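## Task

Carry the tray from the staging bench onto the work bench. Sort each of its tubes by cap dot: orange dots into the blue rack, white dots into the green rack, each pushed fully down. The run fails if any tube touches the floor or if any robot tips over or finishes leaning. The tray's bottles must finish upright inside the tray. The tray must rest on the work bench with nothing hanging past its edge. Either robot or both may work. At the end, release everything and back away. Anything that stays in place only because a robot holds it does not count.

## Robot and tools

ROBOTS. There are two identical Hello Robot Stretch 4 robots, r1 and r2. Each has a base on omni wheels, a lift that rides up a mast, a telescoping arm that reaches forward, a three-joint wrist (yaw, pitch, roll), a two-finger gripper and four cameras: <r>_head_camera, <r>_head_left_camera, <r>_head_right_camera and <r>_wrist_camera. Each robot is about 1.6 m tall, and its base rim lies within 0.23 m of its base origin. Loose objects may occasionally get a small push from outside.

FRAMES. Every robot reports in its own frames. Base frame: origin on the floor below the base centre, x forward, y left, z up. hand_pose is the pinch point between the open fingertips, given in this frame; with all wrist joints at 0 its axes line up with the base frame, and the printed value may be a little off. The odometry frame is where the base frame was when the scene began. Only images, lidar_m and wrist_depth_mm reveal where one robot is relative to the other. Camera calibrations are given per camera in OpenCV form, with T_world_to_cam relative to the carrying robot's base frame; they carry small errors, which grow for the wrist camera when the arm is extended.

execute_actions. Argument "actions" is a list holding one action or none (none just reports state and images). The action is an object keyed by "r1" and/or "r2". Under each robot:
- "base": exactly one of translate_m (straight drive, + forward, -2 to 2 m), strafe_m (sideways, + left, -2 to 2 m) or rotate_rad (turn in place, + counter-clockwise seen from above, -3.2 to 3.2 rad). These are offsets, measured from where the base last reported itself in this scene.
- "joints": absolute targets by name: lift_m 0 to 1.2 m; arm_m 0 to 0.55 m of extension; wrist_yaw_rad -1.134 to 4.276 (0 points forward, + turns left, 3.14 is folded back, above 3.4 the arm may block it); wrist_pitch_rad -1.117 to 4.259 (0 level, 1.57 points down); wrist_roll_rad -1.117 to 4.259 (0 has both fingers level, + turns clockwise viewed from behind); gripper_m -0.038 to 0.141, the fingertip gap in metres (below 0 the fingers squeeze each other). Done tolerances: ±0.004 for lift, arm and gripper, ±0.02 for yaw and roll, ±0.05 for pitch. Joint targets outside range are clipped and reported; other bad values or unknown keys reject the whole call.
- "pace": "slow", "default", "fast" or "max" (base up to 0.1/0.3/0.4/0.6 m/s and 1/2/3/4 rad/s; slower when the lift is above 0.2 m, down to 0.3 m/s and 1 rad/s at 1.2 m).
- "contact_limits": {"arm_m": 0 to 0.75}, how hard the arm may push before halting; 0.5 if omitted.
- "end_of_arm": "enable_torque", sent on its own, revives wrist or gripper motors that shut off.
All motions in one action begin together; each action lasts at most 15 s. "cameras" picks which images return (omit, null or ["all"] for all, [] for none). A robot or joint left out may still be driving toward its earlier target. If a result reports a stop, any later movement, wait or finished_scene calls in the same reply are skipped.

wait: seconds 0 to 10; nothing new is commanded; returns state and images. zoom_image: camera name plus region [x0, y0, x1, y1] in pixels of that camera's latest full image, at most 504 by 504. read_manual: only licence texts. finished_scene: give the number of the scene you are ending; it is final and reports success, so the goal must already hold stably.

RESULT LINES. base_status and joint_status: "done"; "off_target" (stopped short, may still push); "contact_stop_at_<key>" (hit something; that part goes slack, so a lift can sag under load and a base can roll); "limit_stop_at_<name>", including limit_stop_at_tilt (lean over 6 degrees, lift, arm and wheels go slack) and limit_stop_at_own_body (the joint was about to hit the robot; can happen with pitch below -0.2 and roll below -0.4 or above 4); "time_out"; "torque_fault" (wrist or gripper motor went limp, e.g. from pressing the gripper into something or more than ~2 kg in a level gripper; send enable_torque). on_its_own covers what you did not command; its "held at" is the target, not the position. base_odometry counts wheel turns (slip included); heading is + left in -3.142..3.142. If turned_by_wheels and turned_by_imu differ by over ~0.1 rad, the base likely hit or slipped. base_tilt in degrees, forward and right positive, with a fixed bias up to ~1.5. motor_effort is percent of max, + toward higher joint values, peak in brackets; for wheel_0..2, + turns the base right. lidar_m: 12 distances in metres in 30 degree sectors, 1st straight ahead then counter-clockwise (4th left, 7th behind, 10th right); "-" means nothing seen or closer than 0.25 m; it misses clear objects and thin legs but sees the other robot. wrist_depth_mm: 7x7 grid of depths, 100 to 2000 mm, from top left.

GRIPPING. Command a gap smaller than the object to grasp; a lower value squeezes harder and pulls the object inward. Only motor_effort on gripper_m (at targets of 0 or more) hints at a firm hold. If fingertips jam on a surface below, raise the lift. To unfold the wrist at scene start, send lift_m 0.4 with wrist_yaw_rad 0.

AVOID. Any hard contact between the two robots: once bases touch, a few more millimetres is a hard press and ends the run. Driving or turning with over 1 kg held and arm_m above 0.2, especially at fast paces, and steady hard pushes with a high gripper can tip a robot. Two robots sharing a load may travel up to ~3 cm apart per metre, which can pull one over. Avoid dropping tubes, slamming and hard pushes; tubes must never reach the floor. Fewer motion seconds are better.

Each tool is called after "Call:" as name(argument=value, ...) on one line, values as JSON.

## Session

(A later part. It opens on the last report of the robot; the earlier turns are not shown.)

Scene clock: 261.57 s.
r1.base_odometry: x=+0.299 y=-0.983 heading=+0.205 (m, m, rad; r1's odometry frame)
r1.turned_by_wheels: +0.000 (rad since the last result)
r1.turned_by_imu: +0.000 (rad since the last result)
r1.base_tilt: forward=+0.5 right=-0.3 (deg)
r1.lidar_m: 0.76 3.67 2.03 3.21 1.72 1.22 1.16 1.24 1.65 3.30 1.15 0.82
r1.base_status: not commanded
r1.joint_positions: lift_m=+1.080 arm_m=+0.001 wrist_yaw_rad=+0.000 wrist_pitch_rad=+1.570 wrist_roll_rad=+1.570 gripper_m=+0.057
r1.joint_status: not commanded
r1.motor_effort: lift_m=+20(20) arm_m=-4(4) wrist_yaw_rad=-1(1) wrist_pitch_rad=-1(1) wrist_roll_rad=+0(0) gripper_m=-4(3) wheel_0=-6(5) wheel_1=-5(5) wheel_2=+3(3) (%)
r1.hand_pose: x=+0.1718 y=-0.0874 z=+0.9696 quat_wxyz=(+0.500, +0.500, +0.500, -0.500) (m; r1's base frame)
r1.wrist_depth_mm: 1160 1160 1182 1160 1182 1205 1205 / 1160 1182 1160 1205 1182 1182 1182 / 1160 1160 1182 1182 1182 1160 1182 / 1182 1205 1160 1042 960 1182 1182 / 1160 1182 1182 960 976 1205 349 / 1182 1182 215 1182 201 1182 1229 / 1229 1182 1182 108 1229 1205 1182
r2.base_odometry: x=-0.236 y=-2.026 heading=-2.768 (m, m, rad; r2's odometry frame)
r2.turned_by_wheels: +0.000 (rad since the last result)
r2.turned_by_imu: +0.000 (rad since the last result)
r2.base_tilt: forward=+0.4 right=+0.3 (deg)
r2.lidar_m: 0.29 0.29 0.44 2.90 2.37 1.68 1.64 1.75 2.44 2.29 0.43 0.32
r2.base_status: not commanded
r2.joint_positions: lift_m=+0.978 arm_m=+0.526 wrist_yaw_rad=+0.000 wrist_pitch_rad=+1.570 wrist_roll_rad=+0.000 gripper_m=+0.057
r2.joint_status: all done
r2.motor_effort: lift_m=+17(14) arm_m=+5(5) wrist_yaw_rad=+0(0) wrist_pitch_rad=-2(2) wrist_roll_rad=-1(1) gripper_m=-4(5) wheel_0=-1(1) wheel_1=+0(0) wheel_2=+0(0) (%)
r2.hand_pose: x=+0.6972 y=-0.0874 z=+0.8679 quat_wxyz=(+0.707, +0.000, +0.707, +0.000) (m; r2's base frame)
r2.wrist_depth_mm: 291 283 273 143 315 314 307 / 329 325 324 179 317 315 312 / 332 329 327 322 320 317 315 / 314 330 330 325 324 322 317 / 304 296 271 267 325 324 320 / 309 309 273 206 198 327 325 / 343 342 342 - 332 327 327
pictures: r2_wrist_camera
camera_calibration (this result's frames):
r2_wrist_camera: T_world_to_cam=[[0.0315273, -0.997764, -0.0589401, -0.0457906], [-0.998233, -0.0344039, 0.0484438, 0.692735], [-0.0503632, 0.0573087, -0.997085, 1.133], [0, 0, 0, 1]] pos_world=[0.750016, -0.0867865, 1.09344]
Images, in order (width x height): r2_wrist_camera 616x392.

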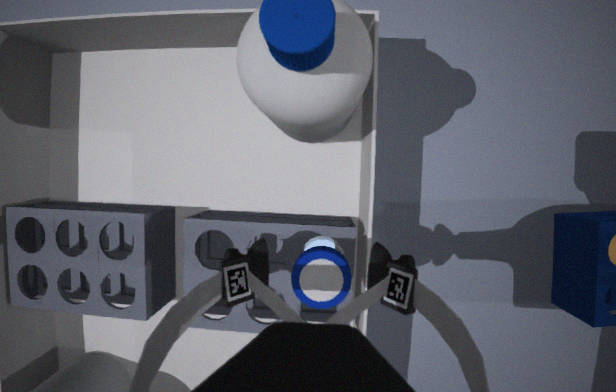

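Call:
execute_actions(actions=[{"r2":{"joints":{"gripper_m":0.005}}}], cameras=[])

Call:
execute_actions(actions=[{"r2":{"joints":{"lift_m":1.19}}}], cameras=[])

Call:
execute_actions(actions=[{"r2":{"base":{"strafe_m":0.715}}}], cameras=[])

Call:
execute_actions(actions=[{"r2":{"joints":{"lift_m":1.1,"arm_m":0.46}}}], cameras=["r2_wrist_camera"])

Scene clock: 271.43 s.
r1.base_odometry: x=+0.299 y=-0.983 heading=+0.205 (m, m, rad; r1's odometry frame)
r1.turned_by_wheels: +0.000 (rad since the last result)
r1.turned_by_imu: +0.002 (rad since the last result)
r1.base_tilt: forward=+0.6 right=-0.2 (deg)
r1.lidar_m: 0.76 3.67 2.04 3.21 1.70 1.23 1.16 1.24 1.67 3.30 1.13 0.80
r1.base_status: not commanded
r1.joint_positions: lift_m=+1.080 arm_m=+0.001 wrist_yaw_rad=+0.000 wrist_pitch_rad=+1.570 wrist_roll_rad=+1.570 gripper_m=+0.057
r1.joint_status: not commanded
r1.motor_effort: lift_m=+20(20) arm_m=-4(4) wrist_yaw_rad=+1(0) wrist_pitch_rad=-1(1) wrist_roll_rad=+0(1) gripper_m=-4(1) wheel_0=-5(5) wheel_1=-5(5) wheel_2=+3(3) (%)
r1.hand_pose: x=+0.1718 y=-0.0874 z=+0.9696 quat_wxyz=(+0.500, +0.500, +0.500, -0.500) (m; r1's base frame)
r1.wrist_depth_mm: 1182 1160 1182 1182 1160 1160 1160 / 1182 1182 1160 1182 1182 1182 1160 / 1160 1182 1160 1182 1205 1182 1160 / 1160 1160 1205 1025 991 1205 1182 / 1160 1160 1205 960 976 1182 347 / 1205 1160 215 1182 201 1182 1182 / 1182 1205 1205 108 1205 1182 1205
r2.base_odometry: x=-0.236 y=-2.026 heading=-2.768 (m, m, rad; r2's odometry frame)
r2.turned_by_wheels: +0.000 (rad since the last result)
r2.turned_by_imu: -0.001 (rad since the last result)
r2.base_tilt: forward=+0.4 right=+0.3 (deg)
r2.lidar_m: 0.28 0.30 0.45 2.90 2.30 1.66 1.64 1.72 2.44 2.27 0.43 0.31
r2.base_status: not commanded
r2.joint_positions: lift_m=+0.978 arm_m=+0.526 wrist_yaw_rad=+0.000 wrist_pitch_rad=+1.570 wrist_roll_rad=+0.000 gripper_m=+0.005
r2.joint_status: all done
r2.motor_effort: lift_m=+17(18) arm_m=+5(5) wrist_yaw_rad=-2(2) wrist_pitch_rad=-3(3) wrist_roll_rad=-1(1) gripper_m=-17(18) wheel_0=-1(1) wheel_1=+0(0) wheel_2=+0(1) (%)
r2.hand_pose: x=+0.6972 y=-0.0874 z=+0.8679 quat_wxyz=(+0.707, +0.000, +0.707, +0.000) (m; r2's base frame)
r2.wrist_depth_mm: 293 285 274 143 314 310 309 / 327 327 325 180 319 314 310 / 330 329 325 320 320 319 315 / 312 329 329 325 322 322 317 / 303 294 273 225 324 322 322 / 310 297 190 198 185 327 325 / 345 342 340 - 334 329 325
pictures: none
No camera images: the call's "cameras" was empty. Leave "cameras" out to get every camera's image.

Scene clock: 273.40 s.
r1.base_odometry: x=+0.299 y=-0.983 heading=+0.205 (m, m, rad; r1's odometry frame)
r1.turned_by_wheels: +0.000 (rad since the last result)
r1.turned_by_imu: +0.001 (rad since the last result)
r1.base_tilt: forward=+0.6 right=-0.2 (deg)
r1.lidar_m: 0.76 3.66 2.03 3.23 1.73 1.23 1.15 1.23 1.66 3.32 1.13 0.80
r1.base_status: not commanded
r1.joint_positions: lift_m=+1.080 arm_m=+0.001 wrist_yaw_rad=+0.000 wrist_pitch_rad=+1.570 wrist_roll_rad=+1.570 gripper_m=+0.057
r1.joint_status: not commanded
r1.motor_effort: lift_m=+20(20) arm_m=-4(5) wrist_yaw_rad=+0(0) wrist_pitch_rad=-1(1) wrist_roll_rad=+0(0) gripper_m=-2(3) wheel_0=-6(5) wheel_1=-5(5) wheel_2=+3(3) (%)
r1.hand_pose: x=+0.1718 y=-0.0874 z=+0.9696 quat_wxyz=(+0.500, +0.500, +0.500, -0.500) (m; r1's base frame)
r1.wrist_depth_mm: 1160 1160 1160 1182 1182 1182 1182 / 1160 1205 1160 1160 1182 1160 1182 / 1182 1160 1182 1182 1182 1182 1182 / 1182 1160 1205 1060 976 1182 1205 / 1182 1205 1160 976 991 1205 347 / 1205 1182 215 1182 201 1205 1205 / 1205 1205 1182 108 1205 1205 1182
r2.base_odometry: x=-0.236 y=-2.026 heading=-2.768 (m, m, rad; r2's odometry frame)
r2.turned_by_wheels: +0.000 (rad since the last result)
r2.turned_by_imu: +0.000 (rad since the last result)
r2.base_tilt: forward=+0.4 right=+0.3 (deg)
r2.lidar_m: 0.29 0.31 0.46 2.91 2.31 1.69 1.66 1.76 2.46 2.32 0.42 0.29
r2.base_status: not commanded
r2.joint_positions: lift_m=+1.190 arm_m=+0.526 wrist_yaw_rad=+0.000 wrist_pitch_rad=+1.570 wrist_roll_rad=+0.000 gripper_m=+0.005
r2.joint_status: all done
r2.motor_effort: lift_m=+22(26) arm_m=+5(5) wrist_yaw_rad=-1(0) wrist_pitch_rad=-3(2) wrist_roll_rad=+0(0) gripper_m=-17(17) wheel_0=-1(1) wheel_1=+0(0) wheel_2=+0(0) (%)
r2.hand_pose: x=+0.6972 y=-0.0874 z=+1.0795 quat_wxyz=(+0.707, +0.000, +0.707, +0.000) (m; r2's base frame)
r2.wrist_depth_mm: 539 535 525 525 525 512 508 / 554 535 535 521 525 517 512 / 549 539 535 530 535 521 512 / 554 544 539 535 530 525 521 / 569 564 492 225 535 530 504 / 564 544 190 196 183 539 535 / 580 430 535 - 554 544 539
pictures: none
No camera images: the call's "cameras" was empty. Leave "cameras" out to get every camera's image.

Scene clock: 277.10 s.
r1.base_odometry: x=+0.299 y=-0.983 heading=+0.205 (m, m, rad; r1's odometry frame)
r1.turned_by_wheels: +0.000 (rad since the last result)
r1.turned_by_imu: +0.001 (rad since the last result)
r1.base_tilt: forward=+0.6 right=-0.2 (deg)
r1.lidar_m: 0.77 3.64 2.03 3.20 1.73 1.23 1.17 1.24 1.68 3.32 1.14 0.80
r1.base_status: not commanded
r1.joint_positions: lift_m=+1.080 arm_m=+0.001 wrist_yaw_rad=+0.000 wrist_pitch_rad=+1.570 wrist_roll_rad=+1.570 gripper_m=+0.057
r1.joint_status: not commanded
r1.motor_effort: lift_m=+20(20) arm_m=-5(4) wrist_yaw_rad=+0(0) wrist_pitch_rad=-1(1) wrist_roll_rad=+0(0) gripper_m=-2(3) wheel_0=-5(5) wheel_1=-5(5) wheel_2=+3(3) (%)
r1.hand_pose: x=+0.1718 y=-0.0874 z=+0.9696 quat_wxyz=(+0.500, +0.500, +0.500, -0.500) (m; r1's base frame)
r1.wrist_depth_mm: 1160 1205 1160 1160 1160 1182 1160 / 1160 1160 1160 1160 1205 1182 1182 / 1182 1182 1160 1160 1182 1205 1182 / 1182 1182 1182 1025 976 1182 1182 / 1182 1160 1182 976 976 1182 349 / 1182 1182 215 1205 201 1182 1205 / 1182 1182 1182 108 1229 1182 1182
r2.base_odometry: x=+0.025 y=-2.691 heading=-2.768 (m, m, rad; r2's odometry frame)
r2.turned_by_wheels: +0.000 (rad since the last result)
r2.turned_by_imu: +0.001 (rad since the last result)
r2.base_tilt: forward=+0.4 right=+0.3 (deg)
r2.lidar_m: 0.29 0.32 2.28 2.18 2.29 1.71 1.63 1.73 2.39 1.23 0.45 0.29
r2.base_status: done
r2.joint_positions: lift_m=+1.190 arm_m=+0.526 wrist_yaw_rad=+0.000 wrist_pitch_rad=+1.570 wrist_roll_rad=+0.000 gripper_m=+0.005
r2.joint_status: not commanded
r2.motor_effort: lift_m=+22(22) arm_m=+5(5) wrist_yaw_rad=+0(2) wrist_pitch_rad=-2(3) wrist_roll_rad=-1(1) gripper_m=-18(18) wheel_0=+0(10) wheel_1=+0(10) wheel_2=+0(2) (%)
r2.hand_pose: x=+0.6972 y=-0.0874 z=+1.0796 quat_wxyz=(+0.707, +0.000, +0.707, +0.000) (m; r2's base frame)
r2.wrist_depth_mm: 1308 1308 530 521 517 508 508 / 1336 1308 535 530 525 517 512 / 1336 1336 539 530 530 525 517 / 1366 1336 554 535 530 530 521 / 1366 1366 549 225 539 539 530 / 1366 1336 191 197 185 539 530 / 1366 1366 559 - 554 549 544
pictures: none
No camera images: the call's "cameras" was empty. Leave "cameras" out to get every camera's image.

Scene clock: 278.47 s.
r1.base_odometry: x=+0.299 y=-0.983 heading=+0.205 (m, m, rad; r1's odometry frame)
r1.turned_by_wheels: +0.000 (rad since the last result)
r1.turned_by_imu: +0.000 (rad since the last result)
r1.base_tilt: forward=+0.6 right=-0.3 (deg)
r1.lidar_m: 0.76 3.67 2.01 3.21 1.71 1.22 1.17 1.21 1.68 3.32 1.12 0.81
r1.base_status: not commanded
r1.joint_positions: lift_m=+1.080 arm_m=+0.001 wrist_yaw_rad=+0.000 wrist_pitch_rad=+1.570 wrist_roll_rad=+1.570 gripper_m=+0.057
r1.joint_status: not commanded
r1.motor_effort: lift_m=+20(20) arm_m=-4(5) wrist_yaw_rad=+0(1) wrist_pitch_rad=-1(1) wrist_roll_rad=+1(1) gripper_m=-1(3) wheel_0=-6(5) wheel_1=-5(5) wheel_2=+3(3) (%)
r1.hand_pose: x=+0.1718 y=-0.0874 z=+0.9696 quat_wxyz=(+0.500, +0.500, +0.500, -0.500) (m; r1's base frame)
r1.wrist_depth_mm: 1160 1182 1160 1160 1160 1182 1182 / 1160 1160 1160 1182 1205 1182 1182 / 1182 1182 1160 1182 1182 1182 1205 / 1182 1182 1182 1042 976 1182 1182 / 1160 1182 1182 976 960 1182 347 / 1182 1205 215 1205 202 1182 1182 / 1205 1182 1182 108 1182 1182 1182
r2.base_odometry: x=+0.025 y=-2.691 heading=-2.768 (m, m, rad; r2's odometry frame)
r2.turned_by_wheels: +0.000 (rad since the last result)
r2.turned_by_imu: +0.000 (rad since the last result)
r2.base_tilt: forward=+0.4 right=+0.3 (deg)
r2.lidar_m: 0.31 0.33 2.25 2.16 2.30 1.70 1.62 1.68 2.42 1.22 0.47 0.33
r2.base_status: not commanded
r2.joint_positions: lift_m=+1.100 arm_m=+0.461 wrist_yaw_rad=+0.000 wrist_pitch_rad=+1.570 wrist_roll_rad=+0.000 gripper_m=+0.005
r2.joint_status: all done
r2.motor_effort: lift_m=+18(20) arm_m=-5(5) wrist_yaw_rad=+2(0) wrist_pitch_rad=-2(3) wrist_roll_rad=-1(1) gripper_m=-17(16) wheel_0=+0(0) wheel_1=+0(0) wheel_2=+0(0) (%)
r2.hand_pose: x=+0.6320 y=-0.0874 z=+0.9899 quat_wxyz=(+0.707, +0.000, +0.707, +0.000) (m; r2's base frame)
r2.wrist_depth_mm: 1255 449 439 439 433 424 424 / 1229 452 449 439 436 433 427 / 1255 455 455 442 384 436 430 / 1255 462 459 449 442 439 436 / 1281 466 455 225 449 449 436 / 1308 473 190 197 185 449 445 / 1336 477 469 - 462 449 449
pictures: r2_wrist_camera
camera_calibration (this result's frames):
r2_wrist_camera: T_world_to_cam=[[0.0315743, -0.997762, -0.0589395, -0.0365745], [-0.998233, -0.0344497, 0.0484242, 0.621691], [-0.0503463, 0.0573064, -0.997086, 1.25132], [0, 0, 0, 1]] pos_world=[0.684746, -0.086784, 1.21541]
Images, in order (width x height): r2_wrist_camera 616x392.

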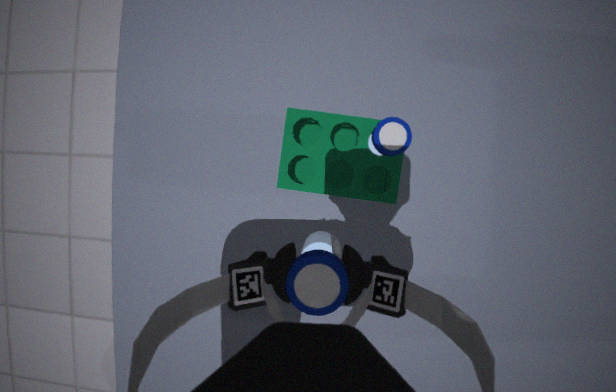

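Call:
execute_actions(actions=[{"r2":{"base":{"strafe_m":0.019},"joints":{"arm_m":0.527,"lift_m":1.055}}}], cameras=["r2_wrist_camera"])

Call:
execute_actions(actions=[{"r2":{"joints":{"lift_m":0.983},"pace":"slow"}}], cameras=["r2_wrist_camera"])

Scene clock: 284.43 s.
r1.base_odometry: x=+0.299 y=-0.983 heading=+0.205 (m, m, rad; r1's odometry frame)
r1.turned_by_wheels: +0.000 (rad since the last result)
r1.turned_by_imu: +0.001 (rad since the last result)
r1.base_tilt: forward=+0.7 right=-0.3 (deg)
r1.lidar_m: 0.76 3.65 2.00 3.19 1.73 1.25 1.17 1.24 1.68 3.32 1.12 0.82
r1.base_status: not commanded
r1.joint_positions: lift_m=+1.080 arm_m=+0.001 wrist_yaw_rad=+0.000 wrist_pitch_rad=+1.570 wrist_roll_rad=+1.570 gripper_m=+0.057
r1.joint_status: not commanded
r1.motor_effort: lift_m=+20(20) arm_m=-4(5) wrist_yaw_rad=+0(0) wrist_pitch_rad=-1(1) wrist_roll_rad=+0(1) gripper_m=-4(1) wheel_0=-6(6) wheel_1=-5(5) wheel_2=+3(3) (%)
r1.hand_pose: x=+0.1718 y=-0.0874 z=+0.9696 quat_wxyz=(+0.500, +0.500, +0.500, -0.500) (m; r1's base frame)
r1.wrist_depth_mm: 1160 1160 1160 1182 1182 1160 1182 / 1160 1138 1182 1182 1160 1182 1182 / 1182 1182 1182 1182 1205 1160 1182 / 1182 1182 1182 1025 976 1182 1182 / 1182 1182 1182 991 976 1182 349 / 1182 1182 216 1182 200 1182 1205 / 1205 1205 1182 108 1205 1205 1182
r2.base_odometry: x=+0.032 y=-2.709 heading=-2.768 (m, m, rad; r2's odometry frame)
r2.turned_by_wheels: +0.000 (rad since the last result)
r2.turned_by_imu: -0.001 (rad since the last result)
r2.base_tilt: forward=+0.4 right=+0.3 (deg)
r2.lidar_m: 0.30 0.32 2.24 2.16 2.29 1.71 1.64 1.73 2.40 1.19 0.45 0.32
r2.base_status: done
r2.joint_positions: lift_m=+1.055 arm_m=+0.526 wrist_yaw_rad=+0.000 wrist_pitch_rad=+1.570 wrist_roll_rad=+0.000 gripper_m=+0.005
r2.joint_status: all done
r2.motor_effort: lift_m=+18(20) arm_m=+5(6) wrist_yaw_rad=-2(0) wrist_pitch_rad=-3(2) wrist_roll_rad=-1(1) gripper_m=-17(18) wheel_0=-2(9) wheel_1=-1(9) wheel_2=+0(0) (%)
r2.hand_pose: x=+0.6973 y=-0.0874 z=+0.9449 quat_wxyz=(+0.707, +0.000, +0.707, +0.000) (m; r2's base frame)
r2.wrist_depth_mm: 1160 407 399 394 389 389 382 / 1182 410 402 397 394 384 382 / 1205 410 402 402 399 392 387 / 1229 413 407 399 340 394 394 / 1255 421 410 225 345 397 399 / 1255 424 191 196 184 402 399 / 1255 427 424 - 413 407 404
pictures: r2_wrist_camera
camera_calibration (this result's frames):
r2_wrist_camera: T_world_to_cam=[[0.0315817, -0.997762, -0.0589374, -0.0412955], [-0.998236, -0.0344532, 0.0483579, 0.68914], [-0.0502803, 0.0573062, -0.99709, 1.20971], [0, 0, 0, 1]] pos_world=[0.750052, -0.0867839, 1.17043]
Images, in order (width x height): r2_wrist_camera 616x392.

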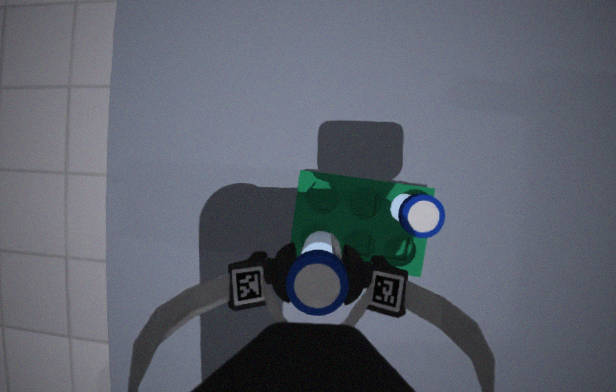

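Scene clock: 285.90 s.
r1.base_odometry: x=+0.299 y=-0.983 heading=+0.205 (m, m, rad; r1's odometry frame)
r1.turned_by_wheels: +0.000 (rad since the last result)
r1.turned_by_imu: +0.001 (rad since the last result)
r1.base_tilt: forward=+0.6 right=-0.3 (deg)
r1.lidar_m: 0.76 3.64 2.02 3.18 1.72 1.23 1.17 1.23 1.65 3.33 1.14 0.83
r1.base_status: not commanded
r1.joint_positions: lift_m=+1.080 arm_m=+0.001 wrist_yaw_rad=+0.000 wrist_pitch_rad=+1.570 wrist_roll_rad=+1.570 gripper_m=+0.057
r1.joint_status: not commanded
r1.motor_effort: lift_m=+20(20) arm_m=-5(4) wrist_yaw_rad=-1(0) wrist_pitch_rad=-1(1) wrist_roll_rad=+0(0) gripper_m=-4(3) wheel_0=-6(5) wheel_1=-5(5) wheel_2=+3(3) (%)
r1.hand_pose: x=+0.1718 y=-0.0874 z=+0.9696 quat_wxyz=(+0.500, +0.500, +0.500, -0.500) (m; r1's base frame)
r1.wrist_depth_mm: 1138 1160 1160 1160 1182 1182 1182 / 1138 1182 1182 1205 1160 1160 1182 / 1160 1182 1160 1205 1182 1160 1205 / 1160 1160 1182 1042 960 1182 1205 / 1182 1182 1182 976 991 1182 349 / 1182 1205 216 1205 201 1205 1182 / 1182 1205 1182 108 1182 1205 1205
r2.base_odometry: x=+0.032 y=-2.709 heading=-2.768 (m, m, rad; r2's odometry frame)
r2.turned_by_wheels: +0.000 (rad since the last result)
r2.turned_by_imu: +0.000 (rad since the last result)
r2.base_tilt: forward=+0.4 right=+0.3 (deg)
r2.lidar_m: 0.31 0.33 2.24 2.16 2.28 1.71 1.65 1.71 2.42 1.21 0.47 0.32
r2.base_status: not commanded
r2.joint_positions: lift_m=+0.983 arm_m=+0.526 wrist_yaw_rad=+0.000 wrist_pitch_rad=+1.570 wrist_roll_rad=+0.000 gripper_m=+0.005
r2.joint_status: all done
r2.motor_effort: lift_m=+18(20) arm_m=+5(5) wrist_yaw_rad=+1(1) wrist_pitch_rad=-3(3) wrist_roll_rad=+0(1) gripper_m=-16(17) wheel_0=-2(2) wheel_1=-1(1) wheel_2=+0(0) (%)
r2.hand_pose: x=+0.6973 y=-0.0874 z=+0.8729 quat_wxyz=(+0.707, +0.000, +0.707, +0.000) (m; r2's base frame)
r2.wrist_depth_mm: 1118 330 329 324 322 315 315 / 1098 332 330 324 325 319 315 / 1118 336 334 329 325 320 320 / 1138 342 336 327 281 324 322 / 1138 343 342 225 273 327 329 / 1160 345 191 197 184 332 329 / 1138 349 347 - 336 336 332
pictures: r2_wrist_camera
camera_calibration (this result's frames):
r2_wrist_camera: T_world_to_cam=[[0.03158, -0.997762, -0.0589383, -0.0455365], [-0.998234, -0.0344531, 0.0483866, 0.692589], [-0.0503089, 0.0573062, -0.997088, 1.13794], [0, 0, 0, 1]] pos_world=[0.750053, -0.0867839, 1.09843]
Images, in order (width x height): r2_wrist_camera 616x392.

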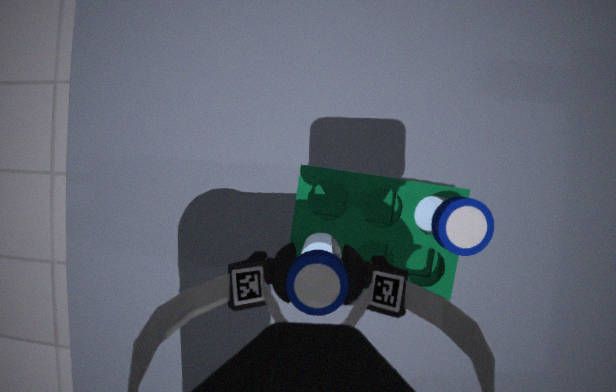

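Narrower open, to spare the neighbour.

Call:
execute_actions(actions=[{"r2":{"joints":{"gripper_m":0.045}}}], cameras=[])

Call:
execute_actions(actions=[{"r2":{"joints":{"lift_m":1.08}}}], cameras=[])

Call:
execute_actions(actions=[{"r2":{"base":{"translate_m":-0.4},"joints":{"arm_m":0.01}}}], cameras=["r1_head_camera","r2_head_camera"])

Scene clock: 297.23 s.
r1.base_odometry: x=+0.299 y=-0.983 heading=+0.205 (m, m, rad; r1's odometry frame)
r1.turned_by_wheels: +0.000 (rad since the last result)
r1.turned_by_imu: +0.001 (rad since the last result)
r1.base_tilt: forward=+0.5 right=-0.3 (deg)
r1.lidar_m: 0.76 3.65 2.01 3.19 1.73 1.22 1.17 1.21 1.69 3.32 1.12 0.82
r1.base_status: not commanded
r1.joint_positions: lift_m=+1.080 arm_m=+0.001 wrist_yaw_rad=+0.000 wrist_pitch_rad=+1.570 wrist_roll_rad=+1.570 gripper_m=+0.057
r1.joint_status: not commanded
r1.motor_effort: lift_m=+20(20) arm_m=-4(4) wrist_yaw_rad=+0(0) wrist_pitch_rad=-1(1) wrist_roll_rad=+0(0) gripper_m=-2(2) wheel_0=-6(5) wheel_1=-5(5) wheel_2=+3(2) (%)
r1.hand_pose: x=+0.1718 y=-0.0874 z=+0.9696 quat_wxyz=(+0.500, +0.500, +0.500, -0.500) (m; r1's base frame)
r1.wrist_depth_mm: 1160 1160 1138 1138 1182 1160 1160 / 1160 1182 1160 1182 1205 1182 1160 / 1182 1182 1182 1160 1205 1182 1205 / 1182 1182 1160 1042 976 1182 1182 / 1182 1182 1205 976 960 1205 347 / 1182 1182 215 1182 201 1182 1182 / 1182 1160 1182 108 1205 1205 1205
r2.base_odometry: x=+0.032 y=-2.709 heading=-2.768 (m, m, rad; r2's odometry frame)
r2.turned_by_wheels: +0.000 (rad since the last result)
r2.turned_by_imu: -0.001 (rad since the last result)
r2.base_tilt: forward=+0.4 right=+0.3 (deg)
r2.lidar_m: 0.30 0.31 2.25 2.17 2.26 1.68 1.63 1.68 2.44 1.23 0.45 0.33
r2.base_status: not commanded
r2.joint_positions: lift_m=+0.983 arm_m=+0.526 wrist_yaw_rad=+0.000 wrist_pitch_rad=+1.570 wrist_roll_rad=+0.000 gripper_m=+0.045
r2.joint_status: all done
r2.motor_effort: lift_m=+18(18) arm_m=+5(5) wrist_yaw_rad=+1(1) wrist_pitch_rad=-2(2) wrist_roll_rad=-1(2) gripper_m=-4(17) wheel_0=-2(2) wheel_1=-1(1) wheel_2=+0(0) (%)
r2.hand_pose: x=+0.6973 y=-0.0874 z=+0.8729 quat_wxyz=(+0.707, +0.000, +0.707, +0.000) (m; r2's base frame)
r2.wrist_depth_mm: 1098 330 327 325 322 314 314 / 1118 332 330 327 324 319 317 / 1118 336 334 329 325 324 319 / 1138 340 336 327 279 325 324 / 1138 343 338 229 271 325 325 / 1182 349 342 214 190 332 330 / 1182 353 345 - 338 334 332
pictures: none
No camera images: the call's "cameras" was empty. Leave "cameras" out to get every camera's image.

Scene clock: 298.67 s.
r1.base_odometry: x=+0.299 y=-0.983 heading=+0.205 (m, m, rad; r1's odometry frame)
r1.turned_by_wheels: +0.000 (rad since the last result)
r1.turned_by_imu: +0.001 (rad since the last result)
r1.base_tilt: forward=+0.5 right=-0.3 (deg)
r1.lidar_m: 0.76 3.68 2.00 3.17 1.72 1.24 1.17 1.25 1.67 3.32 1.14 0.78
r1.base_status: not commanded
r1.joint_positions: lift_m=+1.080 arm_m=+0.001 wrist_yaw_rad=+0.000 wrist_pitch_rad=+1.570 wrist_roll_rad=+1.570 gripper_m=+0.057
r1.joint_status: not commanded
r1.motor_effort: lift_m=+20(20) arm_m=-4(4) wrist_yaw_rad=+0(1) wrist_pitch_rad=-1(1) wrist_roll_rad=+0(1) gripper_m=-6(3) wheel_0=-5(5) wheel_1=-5(5) wheel_2=+3(3) (%)
r1.hand_pose: x=+0.1718 y=-0.0874 z=+0.9696 quat_wxyz=(+0.500, +0.500, +0.500, -0.500) (m; r1's base frame)
r1.wrist_depth_mm: 1160 1160 1138 1182 1182 1182 1182 / 1160 1160 1182 1182 1160 1182 1182 / 1182 1182 1182 1182 1205 1205 1160 / 1205 1160 1205 1025 976 1182 1182 / 1182 1182 1182 976 976 1182 349 / 1205 1182 215 1182 201 1205 1182 / 1182 1205 1182 108 1182 1205 1205
r2.base_odometry: x=+0.032 y=-2.709 heading=-2.768 (m, m, rad; r2's odometry frame)
r2.turned_by_wheels: +0.000 (rad since the last result)
r2.turned_by_imu: +0.000 (rad since the last result)
r2.base_tilt: forward=+0.4 right=+0.3 (deg)
r2.lidar_m: 0.29 0.32 2.26 2.16 2.29 1.70 1.62 1.69 2.39 1.24 0.45 0.33
r2.base_status: not commanded
r2.joint_positions: lift_m=+1.080 arm_m=+0.526 wrist_yaw_rad=+0.000 wrist_pitch_rad=+1.570 wrist_roll_rad=+0.000 gripper_m=+0.045
r2.joint_status: all done
r2.motor_effort: lift_m=+22(26) arm_m=+4(5) wrist_yaw_rad=+0(1) wrist_pitch_rad=-3(2) wrist_roll_rad=-1(1) gripper_m=-4(5) wheel_0=-2(2) wheel_1=-1(1) wheel_2=+0(0) (%)
r2.hand_pose: x=+0.6973 y=-0.0874 z=+0.9695 quat_wxyz=(+0.707, +0.000, +0.707, +0.000) (m; r2's base frame)
r2.wrist_depth_mm: 1182 430 421 418 415 410 407 / 1229 433 427 421 415 415 407 / 1205 439 433 424 421 418 413 / 1205 442 433 421 368 421 413 / 1229 439 439 436 373 421 421 / 1255 449 442 436 191 430 424 / 1255 452 449 - 430 433 433
pictures: none
No camera images: the call's "cameras" was empty. Leave "cameras" out to get every camera's image.

Scene clock: 301.47 s.
r1.base_odometry: x=+0.299 y=-0.983 heading=+0.205 (m, m, rad; r1's odometry frame)
r1.turned_by_wheels: +0.000 (rad since the last result)
r1.turned_by_imu: +0.001 (rad since the last result)
r1.base_tilt: forward=+0.6 right=-0.2 (deg)
r1.lidar_m: 0.76 3.65 2.02 3.21 1.73 1.23 1.18 1.20 1.68 3.33 1.11 0.80
r1.base_status: not commanded
r1.joint_positions: lift_m=+1.080 arm_m=+0.001 wrist_yaw_rad=+0.000 wrist_pitch_rad=+1.570 wrist_roll_rad=+1.570 gripper_m=+0.057
r1.joint_status: not commanded
r1.motor_effort: lift_m=+20(20) arm_m=-4(4) wrist_yaw_rad=+1(1) wrist_pitch_rad=-1(1) wrist_roll_rad=+0(1) gripper_m=-3(5) wheel_0=-6(6) wheel_1=-5(5) wheel_2=+3(3) (%)
r1.hand_pose: x=+0.1718 y=-0.0874 z=+0.9696 quat_wxyz=(+0.500, +0.500, +0.500, -0.500) (m; r1's base frame)
r1.wrist_depth_mm: 1182 1160 1138 1160 1160 1160 1160 / 1138 1182 1160 1205 1182 1182 1182 / 1160 1182 1182 1182 1182 1182 1182 / 1182 1182 1182 1042 976 1160 1205 / 1205 1160 1182 976 991 1182 347 / 1182 1205 214 1160 201 1229 1205 / 1182 1205 1182 108 1205 1182 1205
r2.base_odometry: x=+0.404 y=-2.563 heading=-2.768 (m, m, rad; r2's odometry frame)
r2.turned_by_wheels: +0.000 (rad since the last result)
r2.turned_by_imu: -0.003 (rad since the last result)
r2.base_tilt: forward=+0.4 right=+0.3 (deg)
r2.lidar_m: 0.69 3.06 2.28 2.19 1.78 1.30 1.23 1.29 1.82 3.09 0.98 0.74
r2.base_status: done
r2.joint_positions: lift_m=+1.080 arm_m=+0.011 wrist_yaw_rad=+0.000 wrist_pitch_rad=+1.570 wrist_roll_rad=+0.000 gripper_m=+0.045
r2.joint_status: all done
r2.motor_effort: lift_m=+22(22) arm_m=-5(7) wrist_yaw_rad=+2(1) wrist_pitch_rad=-3(3) wrist_roll_rad=-1(0) gripper_m=-4(3) wheel_0=-2(7) wheel_1=+1(4) wheel_2=+1(12) (%)
r2.hand_pose: x=+0.1819 y=-0.0874 z=+0.9696 quat_wxyz=(+0.707, +0.000, +0.707, +0.000) (m; r2's base frame)
r2.wrist_depth_mm: 1205 1205 1182 1160 1160 1138 1138 / 1205 1205 1205 1182 1182 1138 1138 / 1229 1229 1182 1205 1205 1160 1160 / 1255 1255 1205 991 1182 1182 1160 / 1281 1229 1008 991 1205 1205 1160 / 1281 1255 1042 820 190 1182 1205 / 1229 1229 1229 - 1229 1205 1205
pictures: r1_head_camera, r2_head_camera
Images, in order (width x height): r1_head_camera 420x560, r2_head_camera 420x560.

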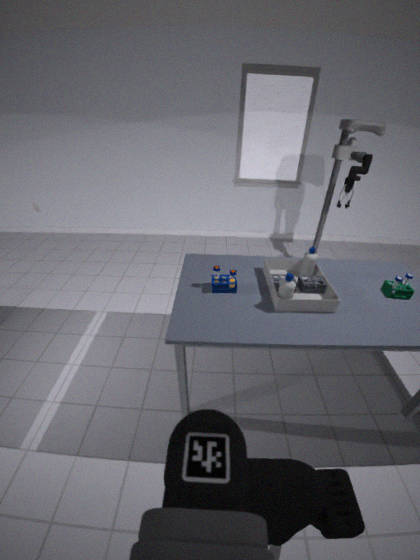

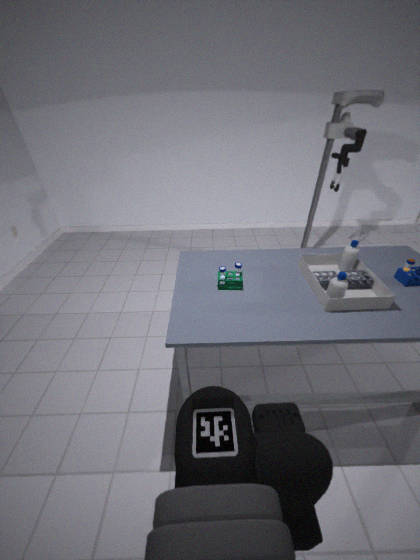

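Call:
finished_scene(scene=2)

The scene is finished: the task was done.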